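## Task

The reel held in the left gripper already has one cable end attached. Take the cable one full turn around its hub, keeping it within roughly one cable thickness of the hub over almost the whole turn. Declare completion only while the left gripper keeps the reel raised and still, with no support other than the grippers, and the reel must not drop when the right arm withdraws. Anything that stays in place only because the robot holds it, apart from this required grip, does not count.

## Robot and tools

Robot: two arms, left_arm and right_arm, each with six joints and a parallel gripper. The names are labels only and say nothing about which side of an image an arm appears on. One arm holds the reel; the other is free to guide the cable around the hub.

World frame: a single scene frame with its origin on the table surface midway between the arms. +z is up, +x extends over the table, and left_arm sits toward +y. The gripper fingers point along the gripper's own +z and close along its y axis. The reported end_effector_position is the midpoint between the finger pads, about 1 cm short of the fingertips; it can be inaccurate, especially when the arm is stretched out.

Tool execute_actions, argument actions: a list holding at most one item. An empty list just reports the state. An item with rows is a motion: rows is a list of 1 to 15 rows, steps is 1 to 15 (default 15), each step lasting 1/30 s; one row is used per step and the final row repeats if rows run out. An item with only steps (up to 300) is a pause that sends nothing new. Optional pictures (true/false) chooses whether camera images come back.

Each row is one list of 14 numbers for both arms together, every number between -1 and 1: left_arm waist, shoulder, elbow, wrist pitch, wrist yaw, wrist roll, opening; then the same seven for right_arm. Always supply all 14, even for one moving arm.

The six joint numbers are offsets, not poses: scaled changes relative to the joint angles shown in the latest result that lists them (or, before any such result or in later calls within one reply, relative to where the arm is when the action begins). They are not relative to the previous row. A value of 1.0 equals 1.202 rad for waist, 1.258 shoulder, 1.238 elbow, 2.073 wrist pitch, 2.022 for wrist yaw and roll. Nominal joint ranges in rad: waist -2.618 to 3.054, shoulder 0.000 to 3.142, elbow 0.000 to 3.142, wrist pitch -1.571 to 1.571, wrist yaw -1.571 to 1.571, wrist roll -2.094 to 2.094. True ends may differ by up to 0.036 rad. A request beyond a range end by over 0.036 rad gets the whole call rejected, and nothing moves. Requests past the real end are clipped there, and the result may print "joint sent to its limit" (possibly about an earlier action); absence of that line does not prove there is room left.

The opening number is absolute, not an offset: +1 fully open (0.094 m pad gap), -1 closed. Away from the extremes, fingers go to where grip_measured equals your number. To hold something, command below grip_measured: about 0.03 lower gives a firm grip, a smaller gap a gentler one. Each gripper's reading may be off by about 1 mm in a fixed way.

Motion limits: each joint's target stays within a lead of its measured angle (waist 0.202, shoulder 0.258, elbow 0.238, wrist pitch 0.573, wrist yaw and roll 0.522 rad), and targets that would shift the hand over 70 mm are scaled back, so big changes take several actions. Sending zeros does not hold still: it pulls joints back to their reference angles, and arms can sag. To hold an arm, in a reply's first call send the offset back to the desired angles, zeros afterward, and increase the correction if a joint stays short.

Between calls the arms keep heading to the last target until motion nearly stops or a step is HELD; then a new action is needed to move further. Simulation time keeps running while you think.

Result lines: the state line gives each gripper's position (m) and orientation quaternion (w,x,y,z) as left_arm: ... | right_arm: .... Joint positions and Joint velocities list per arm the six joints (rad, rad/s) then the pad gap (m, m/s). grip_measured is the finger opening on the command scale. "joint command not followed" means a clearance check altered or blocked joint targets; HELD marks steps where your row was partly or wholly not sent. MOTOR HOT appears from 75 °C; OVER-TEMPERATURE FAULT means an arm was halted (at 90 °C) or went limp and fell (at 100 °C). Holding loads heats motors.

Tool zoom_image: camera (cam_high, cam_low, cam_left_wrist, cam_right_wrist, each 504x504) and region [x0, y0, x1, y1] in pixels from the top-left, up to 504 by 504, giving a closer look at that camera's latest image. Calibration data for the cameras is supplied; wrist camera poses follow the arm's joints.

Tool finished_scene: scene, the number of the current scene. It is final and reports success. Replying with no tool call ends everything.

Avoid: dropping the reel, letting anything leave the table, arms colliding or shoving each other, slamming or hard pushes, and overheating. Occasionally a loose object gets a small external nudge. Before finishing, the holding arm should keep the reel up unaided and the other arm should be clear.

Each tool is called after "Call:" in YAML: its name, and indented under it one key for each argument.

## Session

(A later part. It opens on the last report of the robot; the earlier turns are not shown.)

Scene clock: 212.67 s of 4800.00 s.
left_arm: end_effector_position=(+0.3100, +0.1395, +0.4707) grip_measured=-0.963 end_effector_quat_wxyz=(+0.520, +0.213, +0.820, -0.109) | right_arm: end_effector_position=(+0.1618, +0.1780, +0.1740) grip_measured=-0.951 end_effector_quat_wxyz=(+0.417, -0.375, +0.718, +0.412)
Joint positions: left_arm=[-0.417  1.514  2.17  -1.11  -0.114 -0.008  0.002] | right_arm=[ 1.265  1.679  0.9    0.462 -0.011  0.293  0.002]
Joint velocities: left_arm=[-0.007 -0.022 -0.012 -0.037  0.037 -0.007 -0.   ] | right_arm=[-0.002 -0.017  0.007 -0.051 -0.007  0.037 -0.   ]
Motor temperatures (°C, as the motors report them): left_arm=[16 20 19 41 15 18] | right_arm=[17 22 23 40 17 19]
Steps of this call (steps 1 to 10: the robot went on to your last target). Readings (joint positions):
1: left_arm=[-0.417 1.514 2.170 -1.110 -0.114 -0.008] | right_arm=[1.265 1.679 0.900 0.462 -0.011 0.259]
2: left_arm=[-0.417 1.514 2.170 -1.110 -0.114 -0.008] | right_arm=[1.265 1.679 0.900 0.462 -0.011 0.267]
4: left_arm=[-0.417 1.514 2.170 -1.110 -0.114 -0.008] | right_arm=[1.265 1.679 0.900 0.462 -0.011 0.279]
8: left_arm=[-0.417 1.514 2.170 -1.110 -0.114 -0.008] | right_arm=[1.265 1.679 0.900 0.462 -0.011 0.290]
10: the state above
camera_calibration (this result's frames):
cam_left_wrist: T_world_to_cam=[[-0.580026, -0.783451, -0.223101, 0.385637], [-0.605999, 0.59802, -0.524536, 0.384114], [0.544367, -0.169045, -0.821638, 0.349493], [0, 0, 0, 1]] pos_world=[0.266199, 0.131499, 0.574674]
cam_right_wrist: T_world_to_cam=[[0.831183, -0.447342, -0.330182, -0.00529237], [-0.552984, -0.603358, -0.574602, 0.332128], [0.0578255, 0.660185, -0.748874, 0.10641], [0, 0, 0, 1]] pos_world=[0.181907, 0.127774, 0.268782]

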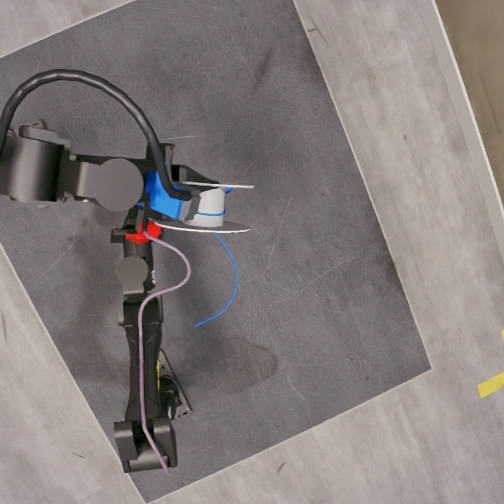

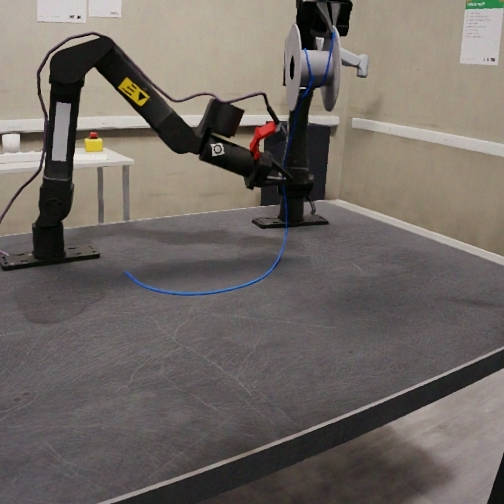

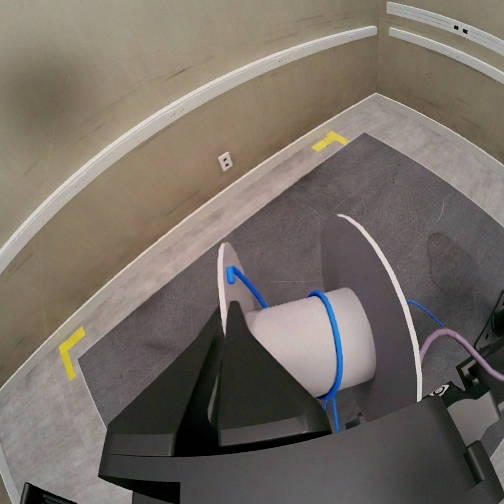

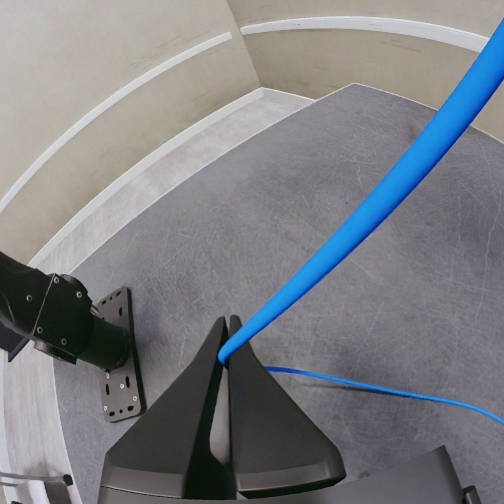

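Call:
execute_actions:
  actions: []

Scene clock: 230.23 s of 4800.00 s.
left_arm: end_effector_position=(+0.3100, +0.1395, +0.4707) grip_measured=-0.963 end_effector_quat_wxyz=(+0.520, +0.213, +0.820, -0.109) | right_arm: end_effector_position=(+0.1618, +0.1780, +0.1740) grip_measured=-0.951 end_effector_quat_wxyz=(+0.416, -0.373, +0.719, +0.413)
Joint positions: left_arm=[-0.417  1.514  2.17  -1.11  -0.114 -0.008  0.002] | right_arm=[ 1.265  1.679  0.9    0.462 -0.011  0.299  0.002]
Joint velocities: left_arm=[-0.002 -0.002 -0.007 -0.066  0.095  0.022 -0.001] | right_arm=[-0.012 -0.017  0.002 -0.066 -0.095 -0.037 -0.001]
Motor temperatures (°C, as the motors report them): left_arm=[16 20 19 41 15 18] | right_arm=[17 22 24 40 17 19]
Steps of this call (steps 1 to 30: the robot went on to your last target; steps 31 to 210: nothing new was sent; then 10.57 s passed at rest). Readings (joint positions):
1: left_arm=[-0.417 1.514 2.170 -1.110 -0.114 -0.008] | right_arm=[1.265 1.679 0.900 0.462 -0.011 0.295]
2: left_arm=[-0.417 1.514 2.170 -1.110 -0.114 -0.008] | right_arm=[1.265 1.679 0.900 0.462 -0.011 0.295]
4: left_arm=[-0.417 1.514 2.170 -1.110 -0.114 -0.008] | right_arm=[1.265 1.679 0.900 0.462 -0.011 0.297]
8: left_arm=[-0.417 1.514 2.170 -1.110 -0.114 -0.008] | right_arm=[1.265 1.679 0.900 0.462 -0.011 0.298]
210: the state above
All arms were judged still, so your last target was given up. Only a new action makes them travel on or press farther. Fingers that are still opening or closing keep moving.
camera_calibration (this result's frames):
cam_left_wrist: T_world_to_cam=[[-0.580026, -0.783451, -0.223101, 0.385637], [-0.605999, 0.59802, -0.524536, 0.384114], [0.544367, -0.169045, -0.821638, 0.349493], [0, 0, 0, 1]] pos_world=[0.266199, 0.131499, 0.574674]
cam_right_wrist: T_world_to_cam=[[0.828829, -0.448211, -0.334886, -0.0039387], [-0.556761, -0.601544, -0.572855, 0.332112], [0.0553111, 0.661251, -0.748123, 0.106497], [0, 0, 0, 1]] pos_world=[0.182281, 0.127594, 0.268606]

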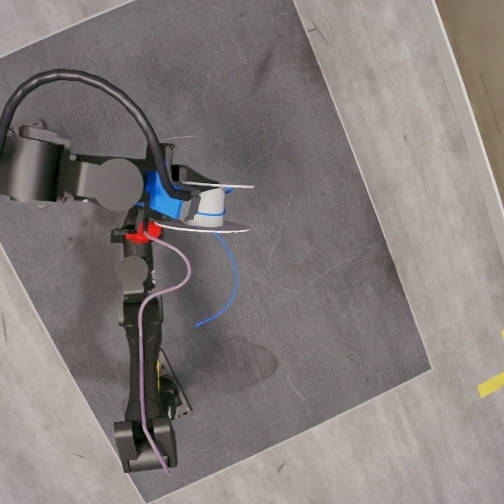

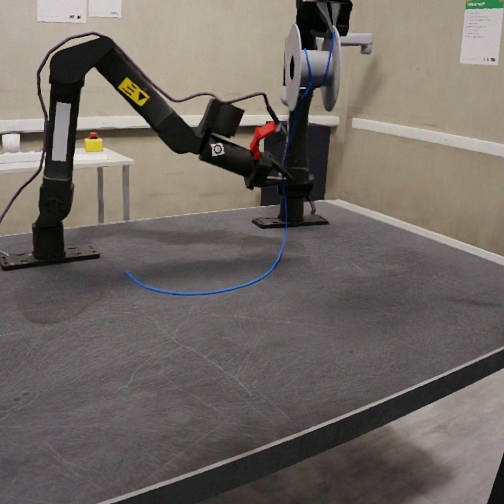

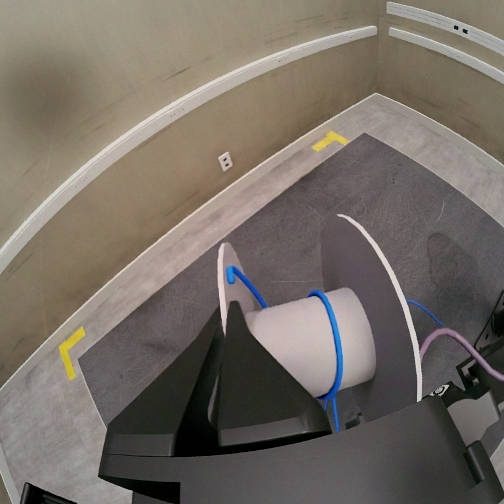

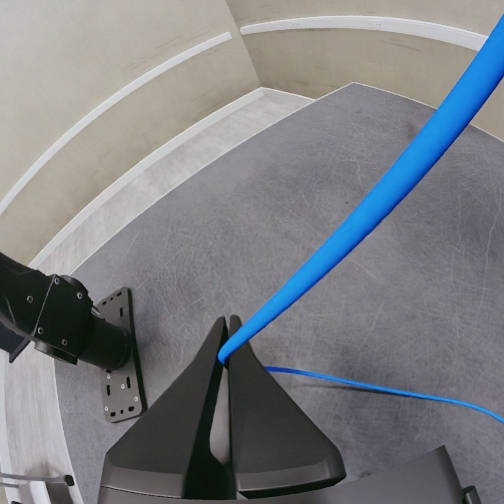

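Call:
execute_actions:
  actions:
    - {"rows":[[0,0,0,0.024,0,0,-1,0.167,-0.16,0.094,-0.083,0,0.15,-0.96]],"steps":15}
  pictures: false

Call:
execute_actions:
  actions:
    - {"steps":30}

Scene clock: 251.07 s of 4800.00 s.
left_arm: end_effector_position=(+0.3075, +0.1410, +0.4648) grip_measured=-0.963 end_effector_quat_wxyz=(+0.509, +0.216, +0.826, -0.105) | right_arm: end_effector_position=(+0.0613, +0.1851, +0.2978) grip_measured=-0.951 end_effector_quat_wxyz=(+0.347, -0.318, +0.678, +0.564)
Joint positions: left_arm=[-0.417  1.514  2.17  -1.137 -0.113 -0.007  0.002] | right_arm=[ 1.469  1.469  1.018  0.328 -0.005  0.581  0.002]
Joint velocities: left_arm=[ 0.012 -0.007  0.007  0.066 -0.081 -0.095 -0.001] | right_arm=[ 0.012 -0.002 -0.012 -0.183 -0.022  0.095 -0.001]
Motor temperatures (°C, as the motors report them): left_arm=[16 20 19 42 15 18] | right_arm=[17 22 24 40 17 19]
Steps of this call (steps 1 to 180: nothing new was sent; then 14.33 s passed at rest; steps 181 to 195: all 15 steps of this action). Readings (joint positions):
181: left_arm=[-0.417 1.514 2.170 -1.110 -0.114 -0.008] | right_arm=[1.275 1.671 0.904 0.445 -0.003 0.322]
182: left_arm=[-0.417 1.514 2.170 -1.111 -0.114 -0.008] | right_arm=[1.296 1.655 0.909 0.418 0.004 0.353]
184: left_arm=[-0.417 1.514 2.170 -1.115 -0.114 -0.008] | right_arm=[1.359 1.609 0.927 0.382 0.006 0.409]
188: left_arm=[-0.417 1.514 2.170 -1.137 -0.113 -0.007] | right_arm=[1.459 1.506 0.992 0.348 0.001 0.515]
195: the state above

Scene clock: 252.07 s of 4800.00 s.
left_arm: end_effector_position=(+0.3075, +0.1410, +0.4648) grip_measured=-0.963 end_effector_quat_wxyz=(+0.509, +0.216, +0.826, -0.105) | right_arm: end_effector_position=(+0.0613, +0.1844, +0.2929) grip_measured=-0.951 end_effector_quat_wxyz=(+0.338, -0.315, +0.687, +0.561)
Joint positions: left_arm=[-0.417  1.514  2.17  -1.137 -0.113 -0.007  0.002] | right_arm=[ 1.469  1.469  1.018  0.308 -0.005  0.599  0.002]
Joint velocities: left_arm=[-0.002 -0.007  0.007  0.037  0.007 -0.007 -0.   ] | right_arm=[-0.017  0.022  0.002  0.037  0.022 -0.022  0.001]
Motor temperatures (°C, as the motors report them): left_arm=[16 20 19 42 15 18] | right_arm=[17 22 24 40 17 19]
Steps of this call (steps 1 to 30: the robot went on to your last target). Readings (joint positions):
1: left_arm=[-0.417 1.514 2.170 -1.137 -0.113 -0.007] | right_arm=[1.469 1.469 1.018 0.322 -0.005 0.584]
2: left_arm=[-0.417 1.514 2.170 -1.137 -0.113 -0.007] | right_arm=[1.469 1.469 1.018 0.319 -0.005 0.587]
4: left_arm=[-0.417 1.514 2.170 -1.137 -0.113 -0.007] | right_arm=[1.469 1.469 1.018 0.314 -0.005 0.591]
8: left_arm=[-0.417 1.514 2.170 -1.137 -0.113 -0.007] | right_arm=[1.469 1.469 1.018 0.310 -0.005 0.596]
30: the state above
All arms were judged still, so your last target was given up. Only a new action makes them travel on or press farther. Fingers that are still opening or closing keep moving.
camera_calibration (this result's frames):
cam_left_wrist: T_world_to_cam=[[-0.586135, -0.779151, -0.222192, 0.384828], [-0.616393, 0.606807, -0.501842, 0.369982], [0.525838, -0.15719, -0.835934, 0.356962], [0, 0, 0, 1]] pos_world=[0.265912, 0.131442, 0.569574]
cam_right_wrist: T_world_to_cam=[[0.754897, -0.235535, -0.61209, 0.168619], [-0.623726, -0.546311, -0.559026, 0.338039], [-0.202721, 0.803783, -0.559318, 0.130997], [0, 0, 0, 1]] pos_world=[0.110109, 0.119097, 0.365452]

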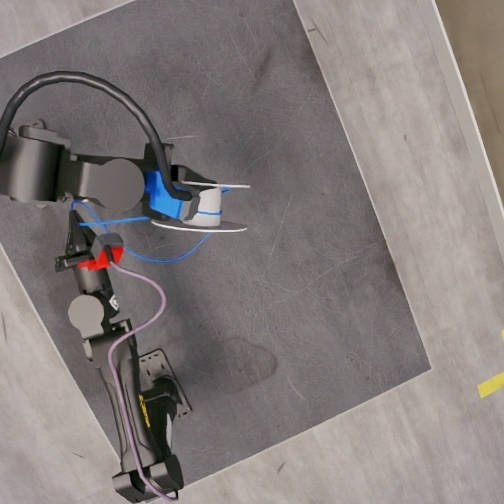

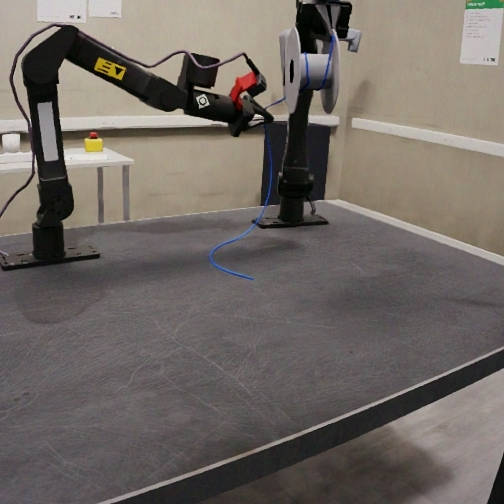

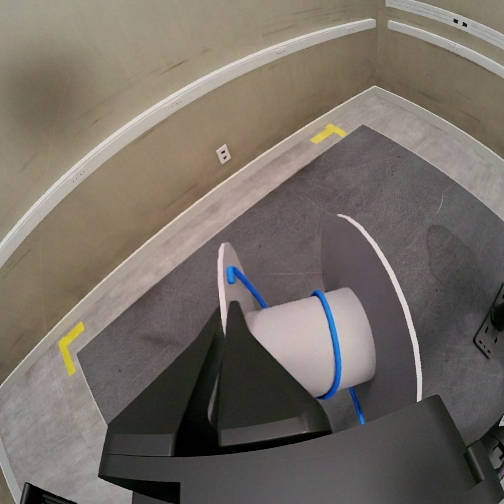

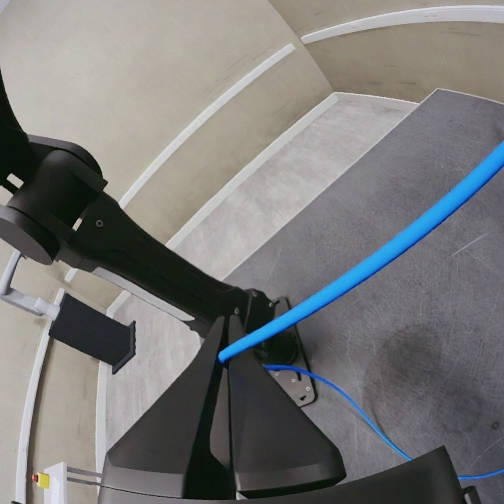

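Call:
execute_actions:
  actions:
    - {"rows":[[0,0,0,0.024,0,0,-1,0,-0.02,0.29,-0.145,0,0.25,-0.96]],"steps":15}
  pictures: false

Call:
execute_actions:
  actions:
    - {"steps":30}

Scene clock: 259.83 s of 4800.00 s.
left_arm: end_effector_position=(+0.3075, +0.1410, +0.4648) grip_measured=-0.963 end_effector_quat_wxyz=(+0.509, +0.216, +0.826, -0.105) | right_arm: end_effector_position=(+0.0607, +0.1795, +0.4239) grip_measured=-0.951 end_effector_quat_wxyz=(+0.209, -0.133, +0.698, +0.672)
Joint positions: left_arm=[-0.417  1.514  2.17  -1.137 -0.113 -0.007  0.002] | right_arm=[ 1.469  1.435  1.378  0.047 -0.004  1.081  0.002]
Joint velocities: left_arm=[-0.007 -0.012  0.002  0.022 -0.095 -0.066 -0.001] | right_arm=[ 0.002  0.007 -0.002 -0.227 -0.022  0.095 -0.001]
Motor temperatures (°C, as the motors report them): left_arm=[16 20 19 42 15 18] | right_arm=[17 22 24 40 17 19]
Steps of this call (steps 1 to 180: nothing new was sent; then 1.27 s passed at rest; steps 181 to 195: all 15 steps of this action). Readings (joint positions):
181: left_arm=[-0.417 1.514 2.170 -1.137 -0.113 -0.007] | right_arm=[1.469 1.469 1.049 0.253 -0.005 0.671]
182: left_arm=[-0.417 1.514 2.170 -1.137 -0.113 -0.007] | right_arm=[1.469 1.479 1.107 0.177 -0.005 0.758]
184: left_arm=[-0.417 1.514 2.170 -1.137 -0.113 -0.007] | right_arm=[1.469 1.485 1.222 0.111 -0.005 0.866]
188: left_arm=[-0.417 1.514 2.170 -1.137 -0.113 -0.007] | right_arm=[1.469 1.455 1.365 0.087 -0.005 1.004]
195: the state above

Scene clock: 260.83 s of 4800.00 s.
left_arm: end_effector_position=(+0.3075, +0.1410, +0.4648) grip_measured=-0.963 end_effector_quat_wxyz=(+0.509, +0.216, +0.826, -0.105) | right_arm: end_effector_position=(+0.0608, +0.1796, +0.4177) grip_measured=-0.951 end_effector_quat_wxyz=(+0.200, -0.127, +0.707, +0.666)
Joint positions: left_arm=[-0.417  1.514  2.17  -1.137 -0.113 -0.007  0.002] | right_arm=[ 1.469  1.436  1.378  0.024 -0.004  1.101  0.002]
Joint velocities: left_arm=[-0.007 -0.017  0.012  0.022 -0.022 -0.095 -0.001] | right_arm=[-0.002 -0.002 -0.007  0.037 -0.037 -0.007 -0.001]
Motor temperatures (°C, as the motors report them): left_arm=[16 20 19 42 15 18] | right_arm=[17 22 24 40 17 19]
Steps of this call (steps 1 to 30: the robot went on to your last target). Readings (joint positions):
1: left_arm=[-0.417 1.514 2.170 -1.137 -0.113 -0.007] | right_arm=[1.469 1.436 1.378 0.041 -0.004 1.085]
2: left_arm=[-0.417 1.514 2.170 -1.137 -0.113 -0.007] | right_arm=[1.469 1.436 1.378 0.036 -0.004 1.088]
4: left_arm=[-0.417 1.514 2.170 -1.137 -0.113 -0.007] | right_arm=[1.469 1.436 1.378 0.031 -0.004 1.093]
8: left_arm=[-0.417 1.514 2.170 -1.137 -0.113 -0.007] | right_arm=[1.469 1.436 1.378 0.026 -0.004 1.098]
30: the state above
All arms were judged still, so your last target was given up. Only a new action makes them travel on or press farther. Fingers that are still opening or closing keep moving.
camera_calibration (this result's frames):
cam_left_wrist: T_world_to_cam=[[-0.586135, -0.779151, -0.222192, 0.384828], [-0.616393, 0.606807, -0.501842, 0.369982], [0.525838, -0.15719, -0.835934, 0.356962], [0, 0, 0, 1]] pos_world=[0.265912, 0.131442, 0.569574]
cam_right_wrist: T_world_to_cam=[[0.366108, -0.133219, -0.920988, 0.378542], [-0.8533, -0.442923, -0.275133, 0.281631], [-0.371274, 0.886607, -0.275833, 0.0815479], [0, 0, 0, 1]] pos_world=[0.132005, 0.102869, 0.448613]

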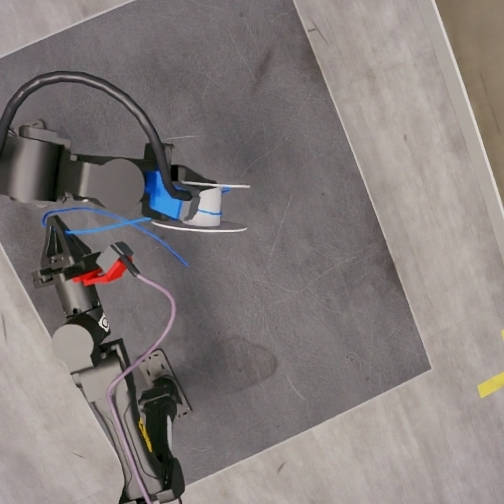

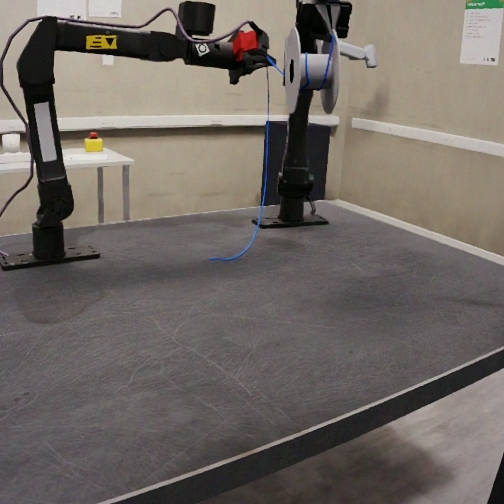

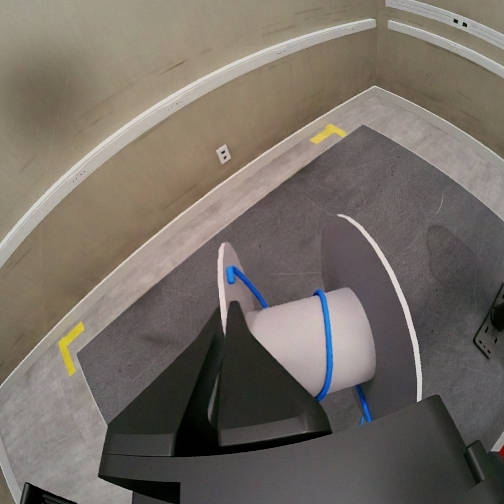

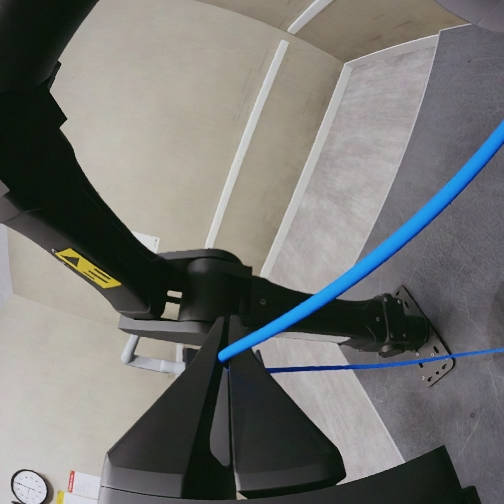

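Call:
execute_actions:
  actions:
    - {"rows":[[0,0,0,0.024,0,0,-1,-0.01,0,0.08,-0.03,0,0.07,-0.96],[0,0,0,0.024,0,0,-1,-0.01,0,0.08,-0.03,0,0.07,-0.96],[0,0,0,0.024,0,0,-1,-0.01,0,0.08,-0.03,0,0.07,-0.96],[0,0,0,0.024,0,0,-1,-0.035,0,0.17,-0.055,0,0.15,-0.96],[0,0,0,0.024,0,0,-1,-0.035,0,0.17,-0.055,0,0.15,-0.96],[0,0,0,0.024,0,0,-1,-0.035,0,0.17,-0.055,0,0.15,-0.96],[0,0,0,0.024,0,0,-1,-0.075,0.005,0.25,-0.08,0,0.22,-0.96],[0,0,0,0.024,0,0,-1,-0.075,0.005,0.25,-0.08,0,0.22,-0.96],[0,0,0,0.024,0,0,-1,-0.075,0.005,0.25,-0.08,0,0.22,-0.96],[0,0,0,0.024,0,0,-1,-0.123,0.011,0.325,-0.105,0,0.3,-0.96]],"steps":15}
  pictures: false

Call:
execute_actions:
  actions:
    - {"steps":30}

Scene clock: 273.13 s of 4800.00 s.
left_arm: end_effector_position=(+0.3063, +0.1388, +0.4646) grip_measured=-0.963 end_effector_quat_wxyz=(+0.507, +0.220, +0.826, -0.111) | right_arm: end_effector_position=(+0.1318, +0.1339, +0.5484) grip_measured=-0.951 end_effector_quat_wxyz=(+0.090, +0.116, +0.643, +0.752)
Joint positions: left_arm=[-0.417  1.514  2.17  -1.137 -0.099 -0.007  0.002] | right_arm=[ 1.309  1.452  1.76  -0.161  0.021  1.627  0.002]
Joint velocities: left_arm=[-0.017  0.022 -0.012 -0.007 -0.037  0.022 -0.001] | right_arm=[ 0.012  0.012  0.012 -0.183  0.037  0.491  0.002]
Motor temperatures (°C, as the motors report them): left_arm=[16 20 19 42 15 18] | right_arm=[17 21 24 40 17 19]
Steps of this call (steps 1 to 180: nothing new was sent; then 5.80 s passed at rest; steps 181 to 195: all 15 steps of this action). Readings (joint positions):
181: left_arm=[-0.417 1.514 2.170 -1.137 -0.113 -0.007] | right_arm=[1.468 1.437 1.389 0.010 -0.004 1.122]
182: left_arm=[-0.417 1.514 2.170 -1.137 -0.113 -0.007] | right_arm=[1.467 1.441 1.407 -0.005 -0.004 1.146]
184: left_arm=[-0.417 1.514 2.170 -1.137 -0.113 -0.007] | right_arm=[1.461 1.444 1.453 -0.032 -0.006 1.204]
188: left_arm=[-0.417 1.514 2.170 -1.137 -0.113 -0.007] | right_arm=[1.415 1.452 1.605 -0.086 -0.008 1.368]
195: the state above

Scene clock: 274.13 s of 4800.00 s.
left_arm: end_effector_position=(+0.3068, +0.1398, +0.4647) grip_measured=-0.963 end_effector_quat_wxyz=(+0.508, +0.218, +0.826, -0.108) | right_arm: end_effector_position=(+0.1274, +0.1359, +0.5432) grip_measured=-0.951 end_effector_quat_wxyz=(+0.053, +0.136, +0.647, +0.748)
Joint positions: left_arm=[-0.417  1.514  2.17  -1.137 -0.106 -0.007  0.002] | right_arm=[ 1.314  1.452  1.76  -0.182  0.005  1.706  0.002]
Joint velocities: left_arm=[-0.002  0.002  0.002 -0.007  0.007  0.022 -0.   ] | right_arm=[ 0.012 -0.002  0.002 -0.066  0.051  0.022  0.001]
Motor temperatures (°C, as the motors report them): left_arm=[16 20 19 42 15 18] | right_arm=[17 21 24 40 17 19]
Steps of this call (steps 1 to 30: the robot went on to your last target). Readings (joint positions):
1: left_arm=[-0.417 1.514 2.170 -1.137 -0.100 -0.007] | right_arm=[1.310 1.452 1.760 -0.167 0.019 1.643]
2: left_arm=[-0.417 1.514 2.170 -1.137 -0.100 -0.007] | right_arm=[1.312 1.452 1.760 -0.172 0.016 1.656]
4: left_arm=[-0.417 1.514 2.170 -1.137 -0.102 -0.007] | right_arm=[1.314 1.452 1.760 -0.178 0.012 1.674]
8: left_arm=[-0.417 1.514 2.170 -1.137 -0.104 -0.007] | right_arm=[1.314 1.452 1.760 -0.182 0.008 1.693]
30: the state above
All arms were judged still, so your last target was given up. Only a new action makes them travel on or press farther. Fingers that are still opening or closing keep moving.
camera_calibration (this result's frames):
cam_left_wrist: T_world_to_cam=[[-0.591826, -0.775814, -0.218756, 0.383187], [-0.613261, 0.609492, -0.502424, 0.369215], [0.523118, -0.163193, -0.83649, 0.358984], [0, 0, 0, 1]] pos_world=[0.265414, 0.130832, 0.569614]
cam_right_wrist: T_world_to_cam=[[-0.18859, 0.118257, -0.97491, 0.529663], [-0.941843, -0.302947, 0.145446, 0.117486], [-0.278146, 0.945642, 0.168513, -0.0815944], [0, 0, 0, 1]] pos_world=[0.187847, 0.0501146, 0.513035]

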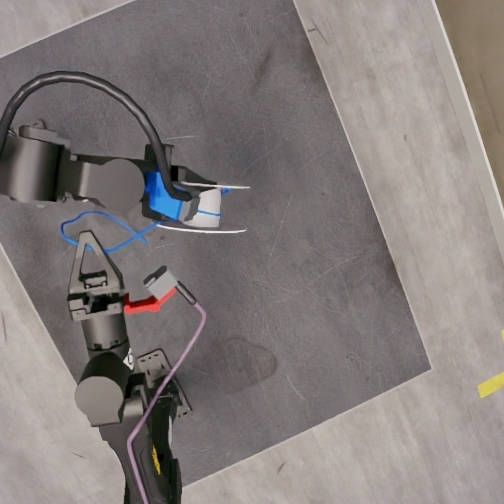

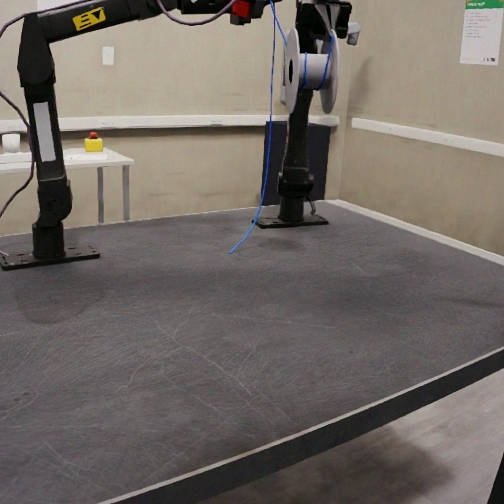

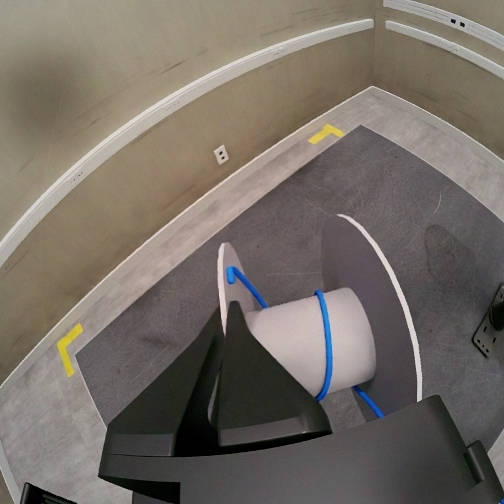

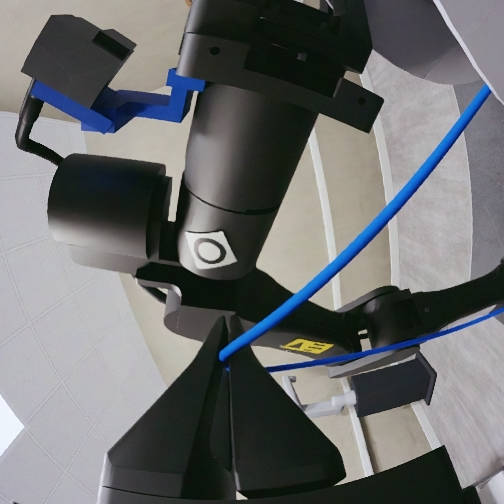

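Call:
execute_actions:
  actions:
    - {"rows":[[0,0,0,0.024,0,0,-1,-0.05,-0.007,0.04,-0.015,0,0.03,-0.96],[0,0,0,0.024,0,0,-1,-0.05,-0.007,0.04,-0.015,0,0.03,-0.96],[0,0,0,0.024,0,0,-1,-0.05,-0.007,0.04,-0.015,0,0.03,-0.96],[0,0,0,0.024,0,0,-1,-0.11,-0.007,0.07,-0.03,0,0.06,-0.96],[0,0,0,0.024,0,0,-1,-0.11,-0.007,0.07,-0.03,0,0.06,-0.96],[0,0,0,0.024,0,0,-1,-0.11,-0.007,0.07,-0.03,0,0.06,-0.96],[0,0,0,0.024,0,0,-1,-0.175,-0.007,0.09,-0.04,0,0.09,-0.96],[0,0,0,0.024,0,0,-1,-0.175,-0.007,0.09,-0.04,0,0.09,-0.96],[0,0,0,0.024,0,0,-1,-0.175,-0.007,0.09,-0.04,0,0.09,-0.96],[0,0,0,0.024,0,0,-1,-0.24,-0.007,0.094,-0.04,0,0.12,-0.96]],"steps":15}
  pictures: false

Call:
execute_actions:
  actions:
    - {"steps":25}

Scene clock: 289.37 s of 4800.00 s.
left_arm: end_effector_position=(+0.3069, +0.1393, +0.4653) grip_measured=-0.963 end_effector_quat_wxyz=(+0.509, +0.219, +0.825, -0.110) | right_arm: end_effector_position=(+0.2398, +0.0723, +0.5645) grip_measured=-0.951 end_effector_quat_wxyz=(+0.084, +0.290, +0.590, +0.749)
Joint positions: left_arm=[-0.417  1.514  2.17  -1.134 -0.103 -0.007  0.002] | right_arm=[ 1.024  1.453  1.85  -0.261  0.007  1.916  0.002]
Joint velocities: left_arm=[ 0.017 -0.002  0.002 -0.066  0.051 -0.007 -0.001] | right_arm=[ 0.002  0.012 -0.012 -0.051 -0.051  0.271  0.   ]
Motor temperatures (°C, as the motors report them): left_arm=[16 20 19 42 15 18] | right_arm=[17 21 24 40 17 19]
Steps of this call (steps 1 to 442: nothing new was sent; steps 443 to 457: all 15 steps of this action). Readings (joint positions):
443: left_arm=[-0.417 1.514 2.170 -1.137 -0.106 -0.007] | right_arm=[1.307 1.452 1.764 -0.187 0.001 1.714]
444: left_arm=[-0.417 1.514 2.170 -1.137 -0.106 -0.007] | right_arm=[1.295 1.452 1.769 -0.193 -0.001 1.725]
446: left_arm=[-0.417 1.514 2.170 -1.137 -0.106 -0.007] | right_arm=[1.258 1.452 1.785 -0.204 -0.004 1.748]
450: left_arm=[-0.417 1.514 2.170 -1.137 -0.106 -0.007] | right_arm=[1.153 1.453 1.832 -0.227 -0.002 1.813]
457: the state above

Scene clock: 290.20 s of 4800.00 s.
left_arm: end_effector_position=(+0.3069, +0.1393, +0.4653) grip_measured=-0.963 end_effector_quat_wxyz=(+0.509, +0.219, +0.825, -0.110) | right_arm: end_effector_position=(+0.2397, +0.0724, +0.5644) grip_measured=-0.951 end_effector_quat_wxyz=(+0.072, +0.299, +0.586, +0.750)
Joint positions: left_arm=[-0.417  1.514  2.17  -1.134 -0.103 -0.007  0.002] | right_arm=[ 1.024  1.453  1.85  -0.261  0.006  1.946  0.002]
Joint velocities: left_arm=[ 0.002 -0.012 -0.017 -0.037 -0.051  0.066  0.   ] | right_arm=[ 0.002 -0.022 -0.007  0.022  0.081  0.022  0.001]
Motor temperatures (°C, as the motors report them): left_arm=[16 20 19 42 15 18] | right_arm=[17 21 24 40 17 19]
Steps of this call (steps 1 to 25: the robot went on to your last target). Readings (joint positions):
1: left_arm=[-0.417 1.514 2.170 -1.134 -0.103 -0.007] | right_arm=[1.024 1.453 1.850 -0.261 0.007 1.922]
2: left_arm=[-0.417 1.514 2.170 -1.134 -0.103 -0.007] | right_arm=[1.024 1.453 1.850 -0.261 0.006 1.927]
4: left_arm=[-0.417 1.514 2.170 -1.134 -0.103 -0.007] | right_arm=[1.024 1.453 1.850 -0.261 0.006 1.934]
8: left_arm=[-0.417 1.514 2.170 -1.134 -0.103 -0.007] | right_arm=[1.024 1.453 1.850 -0.261 0.006 1.941]
25: the state above
camera_calibration (this result's frames):
cam_left_wrist: T_world_to_cam=[[-0.593043, -0.775126, -0.217897, 0.382815], [-0.611199, 0.609547, -0.504865, 0.370354], [0.524152, -0.166229, -0.835244, 0.358866], [0, 0, 0, 1]] pos_world=[0.265285, 0.130636, 0.570134]
cam_right_wrist: T_world_to_cam=[[-0.337755, 0.288511, -0.895926, 0.557886], [-0.941021, -0.0832273, 0.327954, 0.0817451], [0.0200526, 0.953853, 0.299605, -0.139961], [0, 0, 0, 1]] pos_world=[0.268159, -0.0206502, 0.514949]

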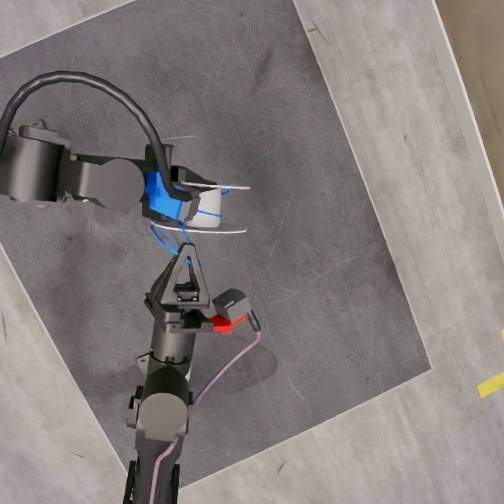

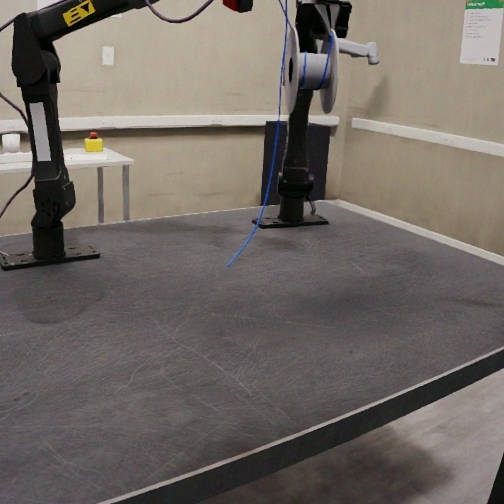

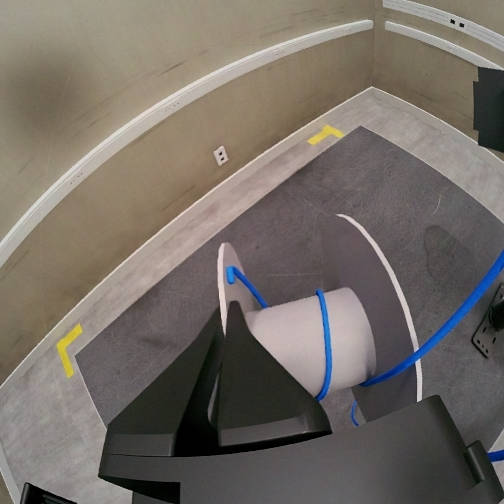

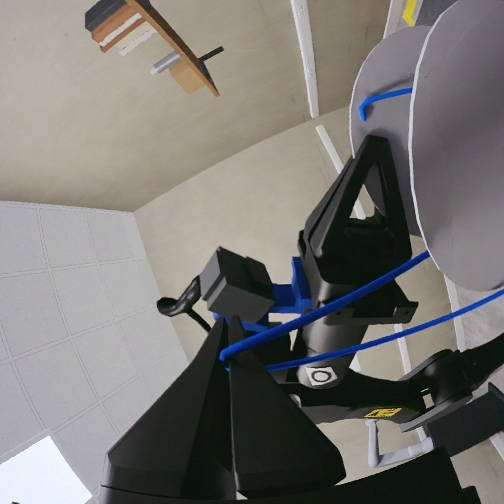

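Call:
zoom_image:
  camera: "cam_right_wrist"
  region: [354, 200, 504, 350]

Call:
zoom_image:
  camera: "cam_high"
  region: [130, 170, 260, 280]

Region (354, 200, 504, 350) of cam_right_wrist's 504x504 image, scaled by 3.360, with more detail than that image has.

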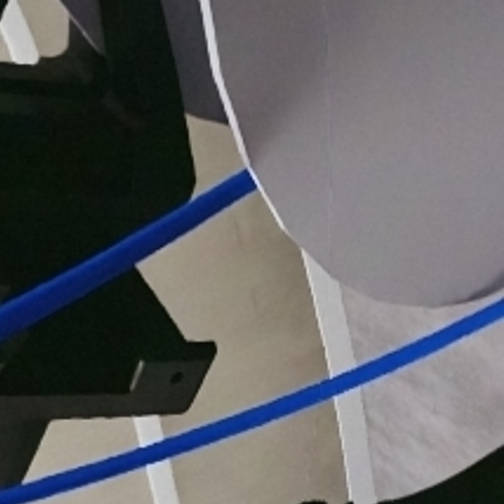

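Region (130, 170, 260, 280) of cam_high's 504x504 image, scaled by 3.877, with more detail than that image has; it fills the top 426 rows of this view, and the rest is white.

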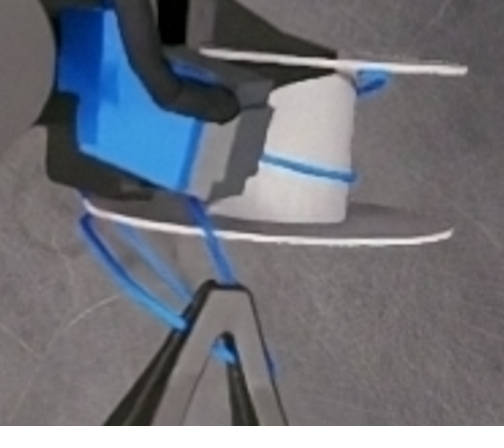

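Call:
execute_actions:
  actions:
    - {"rows":[[0,0,0,0.024,0,0,-1,-0.04,-0.02,-0.03,0.013,0,0,-0.96],[0,0,0,0.024,0,0,-1,-0.04,-0.02,-0.03,0.013,0,0,-0.96],[0,0,0,0.024,0,0,-1,-0.04,-0.02,-0.03,0.013,0,0,-0.96],[0,0,0,0.024,0,0,-1,-0.08,-0.035,-0.06,0.026,0,0,-0.96],[0,0,0,0.024,0,0,-1,-0.08,-0.035,-0.06,0.026,0,0,-0.96],[0,0,0,0.024,0,0,-1,-0.08,-0.035,-0.06,0.026,0,0,-0.96],[0,0,0,0.024,0,0,-1,-0.12,-0.045,-0.09,0.04,0,0,-0.96],[0,0,0,0.024,0,0,-1,-0.12,-0.045,-0.09,0.04,0,0,-0.96],[0,0,0,0.024,0,0,-1,-0.12,-0.045,-0.09,0.04,0,0,-0.96],[0,0,0,0.024,0,0,-1,-0.152,-0.049,-0.113,0.056,0,0.02,-0.96]],"steps":15}
  pictures: false

Call:
execute_actions:
  actions:
    - {"steps":25}

Scene clock: 306.47 s of 4800.00 s.
left_arm: end_effector_position=(+0.3077, +0.1373, +0.4685) grip_measured=-0.963 end_effector_quat_wxyz=(+0.514, +0.219, +0.821, -0.115) | right_arm: end_effector_position=(+0.3035, +0.0371, +0.5283) grip_measured=-0.951 end_effector_quat_wxyz=(+0.116, +0.360, +0.571, +0.729)
Joint positions: left_arm=[-0.417  1.514  2.17  -1.119 -0.096 -0.007  0.002] | right_arm=[ 0.854  1.427  1.71  -0.193 -0.011  1.977  0.002]
Joint velocities: left_arm=[-0.007 -0.002  0.002  0.066  0.022  0.022 -0.   ] | right_arm=[ 0.012  0.002  0.007  0.095 -0.066  0.139  0.   ]
Motor temperatures (°C, as the motors report them): left_arm=[16 20 19 42 15 18] | right_arm=[17 21 24 40 17 19]
Steps of this call (steps 1 to 15: the robot went on to your last target; steps 16 to 200: nothing new was sent; then 9.10 s passed at rest; steps 201 to 215: all 15 steps of this action). Readings (joint positions):
201: left_arm=[-0.417 1.514 2.170 -1.134 -0.103 -0.007] | right_arm=[1.019 1.452 1.846 -0.257 0.003 1.946]
202: left_arm=[-0.417 1.514 2.170 -1.134 -0.103 -0.007] | right_arm=[1.010 1.450 1.839 -0.252 0.001 1.946]
204: left_arm=[-0.417 1.514 2.170 -1.134 -0.103 -0.007] | right_arm=[0.983 1.447 1.822 -0.243 -0.001 1.946]
208: left_arm=[-0.417 1.514 2.170 -1.134 -0.103 -0.007] | right_arm=[0.916 1.432 1.767 -0.222 -0.004 1.946]
215: the state above

Scene clock: 307.30 s of 4800.00 s.
left_arm: end_effector_position=(+0.3078, +0.1367, +0.4692) grip_measured=-0.963 end_effector_quat_wxyz=(+0.515, +0.219, +0.820, -0.116) | right_arm: end_effector_position=(+0.3021, +0.0377, +0.5334) grip_measured=-0.951 end_effector_quat_wxyz=(+0.110, +0.356, +0.564, +0.737)
Joint positions: left_arm=[-0.417  1.514  2.17  -1.116 -0.094 -0.007  0.002] | right_arm=[ 0.854  1.427  1.71  -0.173 -0.02   1.988  0.002]
Joint velocities: left_arm=[ 0.002 -0.002 -0.002 -0.022 -0.007  0.037 -0.   ] | right_arm=[-0.012  0.012 -0.007 -0.007  0.051 -0.007 -0.   ]
Motor temperatures (°C, as the motors report them): left_arm=[16 20 19 42 15 18] | right_arm=[17 21 24 40 17 19]
Steps of this call (steps 1 to 25: the robot went on to your last target). Readings (joint positions):
1: left_arm=[-0.417 1.514 2.170 -1.119 -0.096 -0.007] | right_arm=[0.854 1.427 1.710 -0.190 -0.013 1.979]
2: left_arm=[-0.417 1.514 2.170 -1.119 -0.095 -0.007] | right_arm=[0.854 1.427 1.710 -0.185 -0.016 1.981]
4: left_arm=[-0.417 1.514 2.170 -1.118 -0.095 -0.007] | right_arm=[0.854 1.427 1.710 -0.179 -0.017 1.984]
8: left_arm=[-0.417 1.514 2.170 -1.117 -0.094 -0.007] | right_arm=[0.854 1.427 1.710 -0.175 -0.019 1.986]
25: the state above
camera_calibration (this result's frames):
cam_left_wrist: T_world_to_cam=[[-0.596564, -0.773212, -0.215069, 0.381735], [-0.59959, 0.607517, -0.520975, 0.378756], [0.533482, -0.181842, -0.826033, 0.356211], [0, 0, 0, 1]] pos_world=[0.264796, 0.129835, 0.573664]
cam_right_wrist: T_world_to_cam=[[-0.335037, 0.337985, -0.879498, 0.549656], [-0.927483, 0.0460614, 0.371017, 0.115839], [0.165909, 0.940024, 0.298043, -0.141583], [0, 0, 0, 1]] pos_world=[0.315083, -0.0580199, 0.482641]

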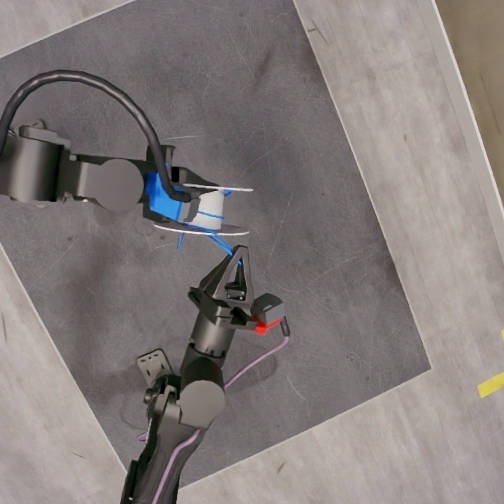

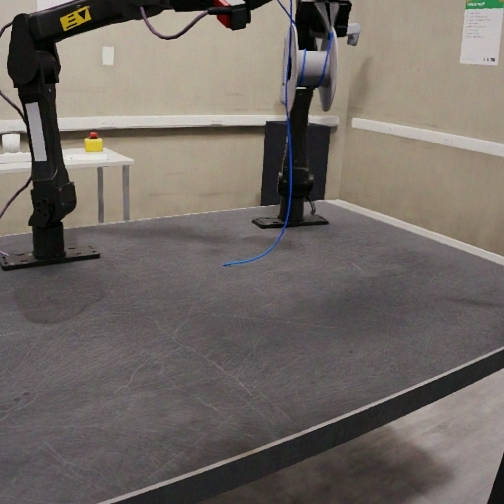

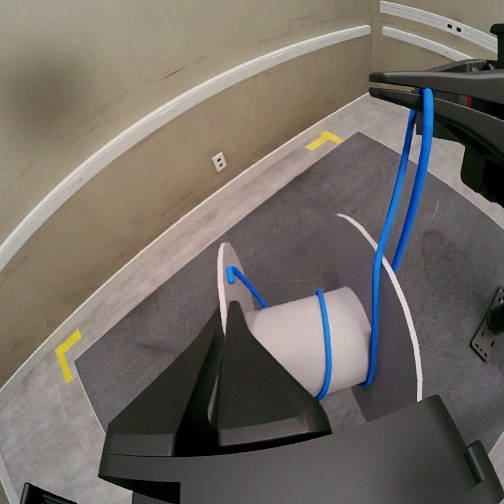

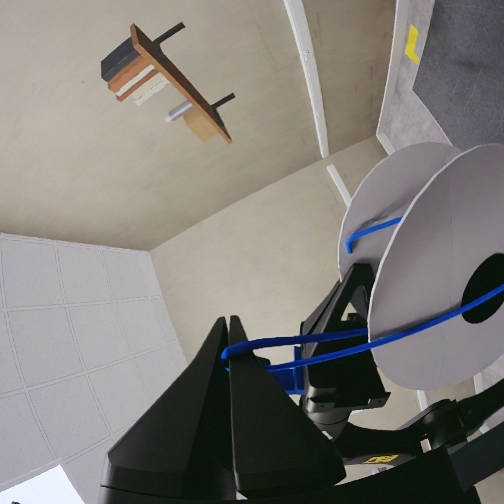

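Call:
execute_actions:
  actions:
    - {"rows":[[0,0,0,0.024,0,0,-1,-0.015,0,-0.05,0.03,0,0.02,-0.96],[0,0,0,0.024,0,0,-1,-0.015,0,-0.05,0.03,0,0.02,-0.96],[0,0,0,0.024,0,0,-1,-0.015,0,-0.05,0.03,0,0.02,-0.96],[0,0,0,0.024,0,0,-1,-0.035,0,-0.1,0.06,0,0.04,-0.96],[0,0,0,0.024,0,0,-1,-0.035,0,-0.1,0.06,0,0.04,-0.96],[0,0,0,0.024,0,0,-1,-0.035,0,-0.1,0.06,0,0.04,-0.96],[0,0,0,0.024,0,0,-1,-0.056,0,-0.14,0.087,0,0.045,-0.96]],"steps":15}
  pictures: false

Call:
execute_actions:
  actions:
    - {"steps":20}

Scene clock: 319.53 s of 4800.00 s.
left_arm: end_effector_position=(+0.3078, +0.1364, +0.4695) grip_measured=-0.963 end_effector_quat_wxyz=(+0.516, +0.220, +0.820, -0.117) | right_arm: end_effector_position=(+0.3359, +0.0340, +0.4883) grip_measured=-0.951 end_effector_quat_wxyz=(+0.099, +0.399, +0.544, +0.731)
Joint positions: left_arm=[-0.417  1.514  2.17  -1.115 -0.093 -0.007  0.002] | right_arm=[ 0.793  1.432  1.539 -0.018 -0.026  2.072  0.002]
Joint velocities: left_arm=[-0.002  0.012 -0.007 -0.022 -0.051 -0.066 -0.001] | right_arm=[ 0.002  0.012  0.017  0.198 -0.022  0.022 -0.002]
Motor temperatures (°C, as the motors report them): left_arm=[16 20 19 42 15 18] | right_arm=[17 22 24 42 17 19]
Steps of this call (steps 1 to 15: the robot went on to your last target; steps 16 to 320: nothing new was sent; then 1.07 s passed at rest; steps 321 to 335: all 15 steps of this action). Readings (joint positions):
321: left_arm=[-0.417 1.514 2.170 -1.115 -0.093 -0.007] | right_arm=[0.854 1.427 1.701 -0.162 -0.022 1.994]
322: left_arm=[-0.417 1.514 2.170 -1.115 -0.093 -0.007] | right_arm=[0.853 1.426 1.690 -0.148 -0.024 2.001]
324: left_arm=[-0.417 1.514 2.170 -1.115 -0.093 -0.007] | right_arm=[0.844 1.426 1.659 -0.122 -0.025 2.016]
328: left_arm=[-0.417 1.514 2.170 -1.115 -0.093 -0.007] | right_arm=[0.810 1.426 1.577 -0.060 -0.026 2.049]
335: the state above

Scene clock: 320.20 s of 4800.00 s.
left_arm: end_effector_position=(+0.3078, +0.1364, +0.4695) grip_measured=-0.963 end_effector_quat_wxyz=(+0.516, +0.220, +0.820, -0.117) | right_arm: end_effector_position=(+0.3355, +0.0336, +0.4932) grip_measured=-0.951 end_effector_quat_wxyz=(+0.098, +0.396, +0.537, +0.738)
Joint positions: left_arm=[-0.417  1.514  2.17  -1.115 -0.093 -0.007  0.002] | right_arm=[ 0.793  1.432  1.539  0.002 -0.026  2.077  0.002]
Joint velocities: left_arm=[-0.012 -0.002 -0.022 -0.051 -0.007  0.022  0.   ] | right_arm=[ 0.002 -0.012 -0.012 -0.022 -0.066  0.037  0.001]
Motor temperatures (°C, as the motors report them): left_arm=[16 20 19 42 15 18] | right_arm=[17 22 24 42 17 19]
Steps of this call (steps 1 to 20: the robot went on to your last target). Readings (joint positions):
1: left_arm=[-0.417 1.514 2.170 -1.115 -0.093 -0.007] | right_arm=[0.793 1.432 1.539 -0.012 -0.026 2.072]
2: left_arm=[-0.417 1.514 2.170 -1.115 -0.093 -0.007] | right_arm=[0.793 1.432 1.539 -0.008 -0.026 2.073]
4: left_arm=[-0.417 1.514 2.170 -1.115 -0.093 -0.007] | right_arm=[0.793 1.432 1.539 -0.005 -0.026 2.075]
8: left_arm=[-0.417 1.514 2.170 -1.115 -0.093 -0.007] | right_arm=[0.793 1.432 1.539 -0.000 -0.026 2.076]
20: the state above
camera_calibration (this result's frames):
cam_left_wrist: T_world_to_cam=[[-0.597213, -0.772826, -0.214653, 0.381551], [-0.598616, 0.607581, -0.522019, 0.379221], [0.533849, -0.183262, -0.825482, 0.356187], [0, 0, 0, 1]] pos_world=[0.264725, 0.129741, 0.573888]
cam_right_wrist: T_world_to_cam=[[-0.374347, 0.40415, -0.834582, 0.515713], [-0.898553, 0.0642191, 0.43414, 0.120525], [0.229054, 0.912436, 0.33911, -0.171818], [0, 0, 0, 1]] pos_world=[0.340709, -0.0593926, 0.436345]

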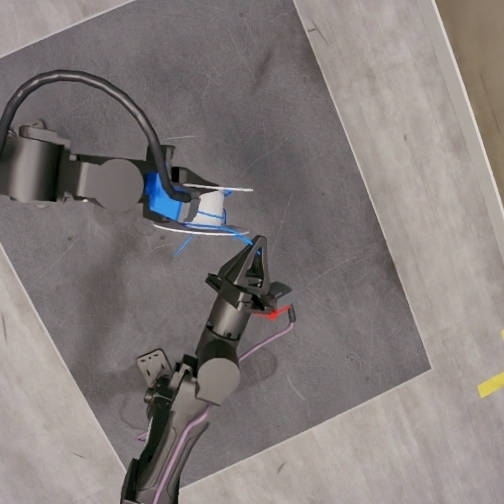

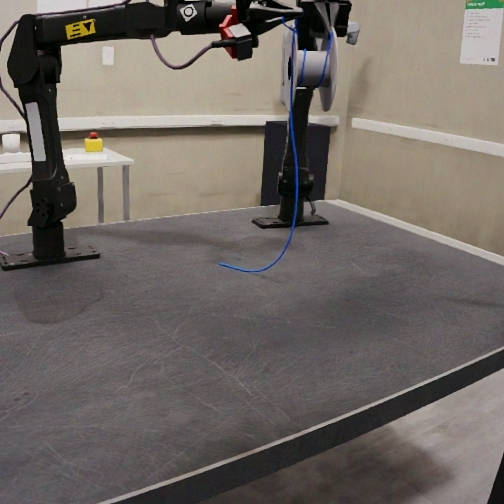

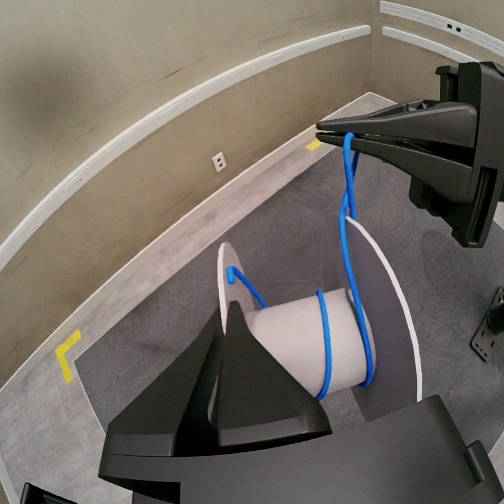

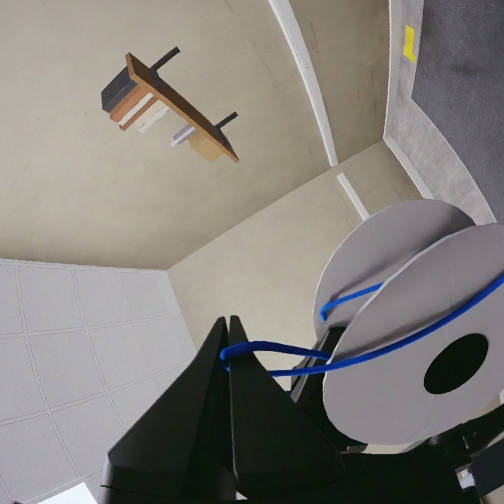

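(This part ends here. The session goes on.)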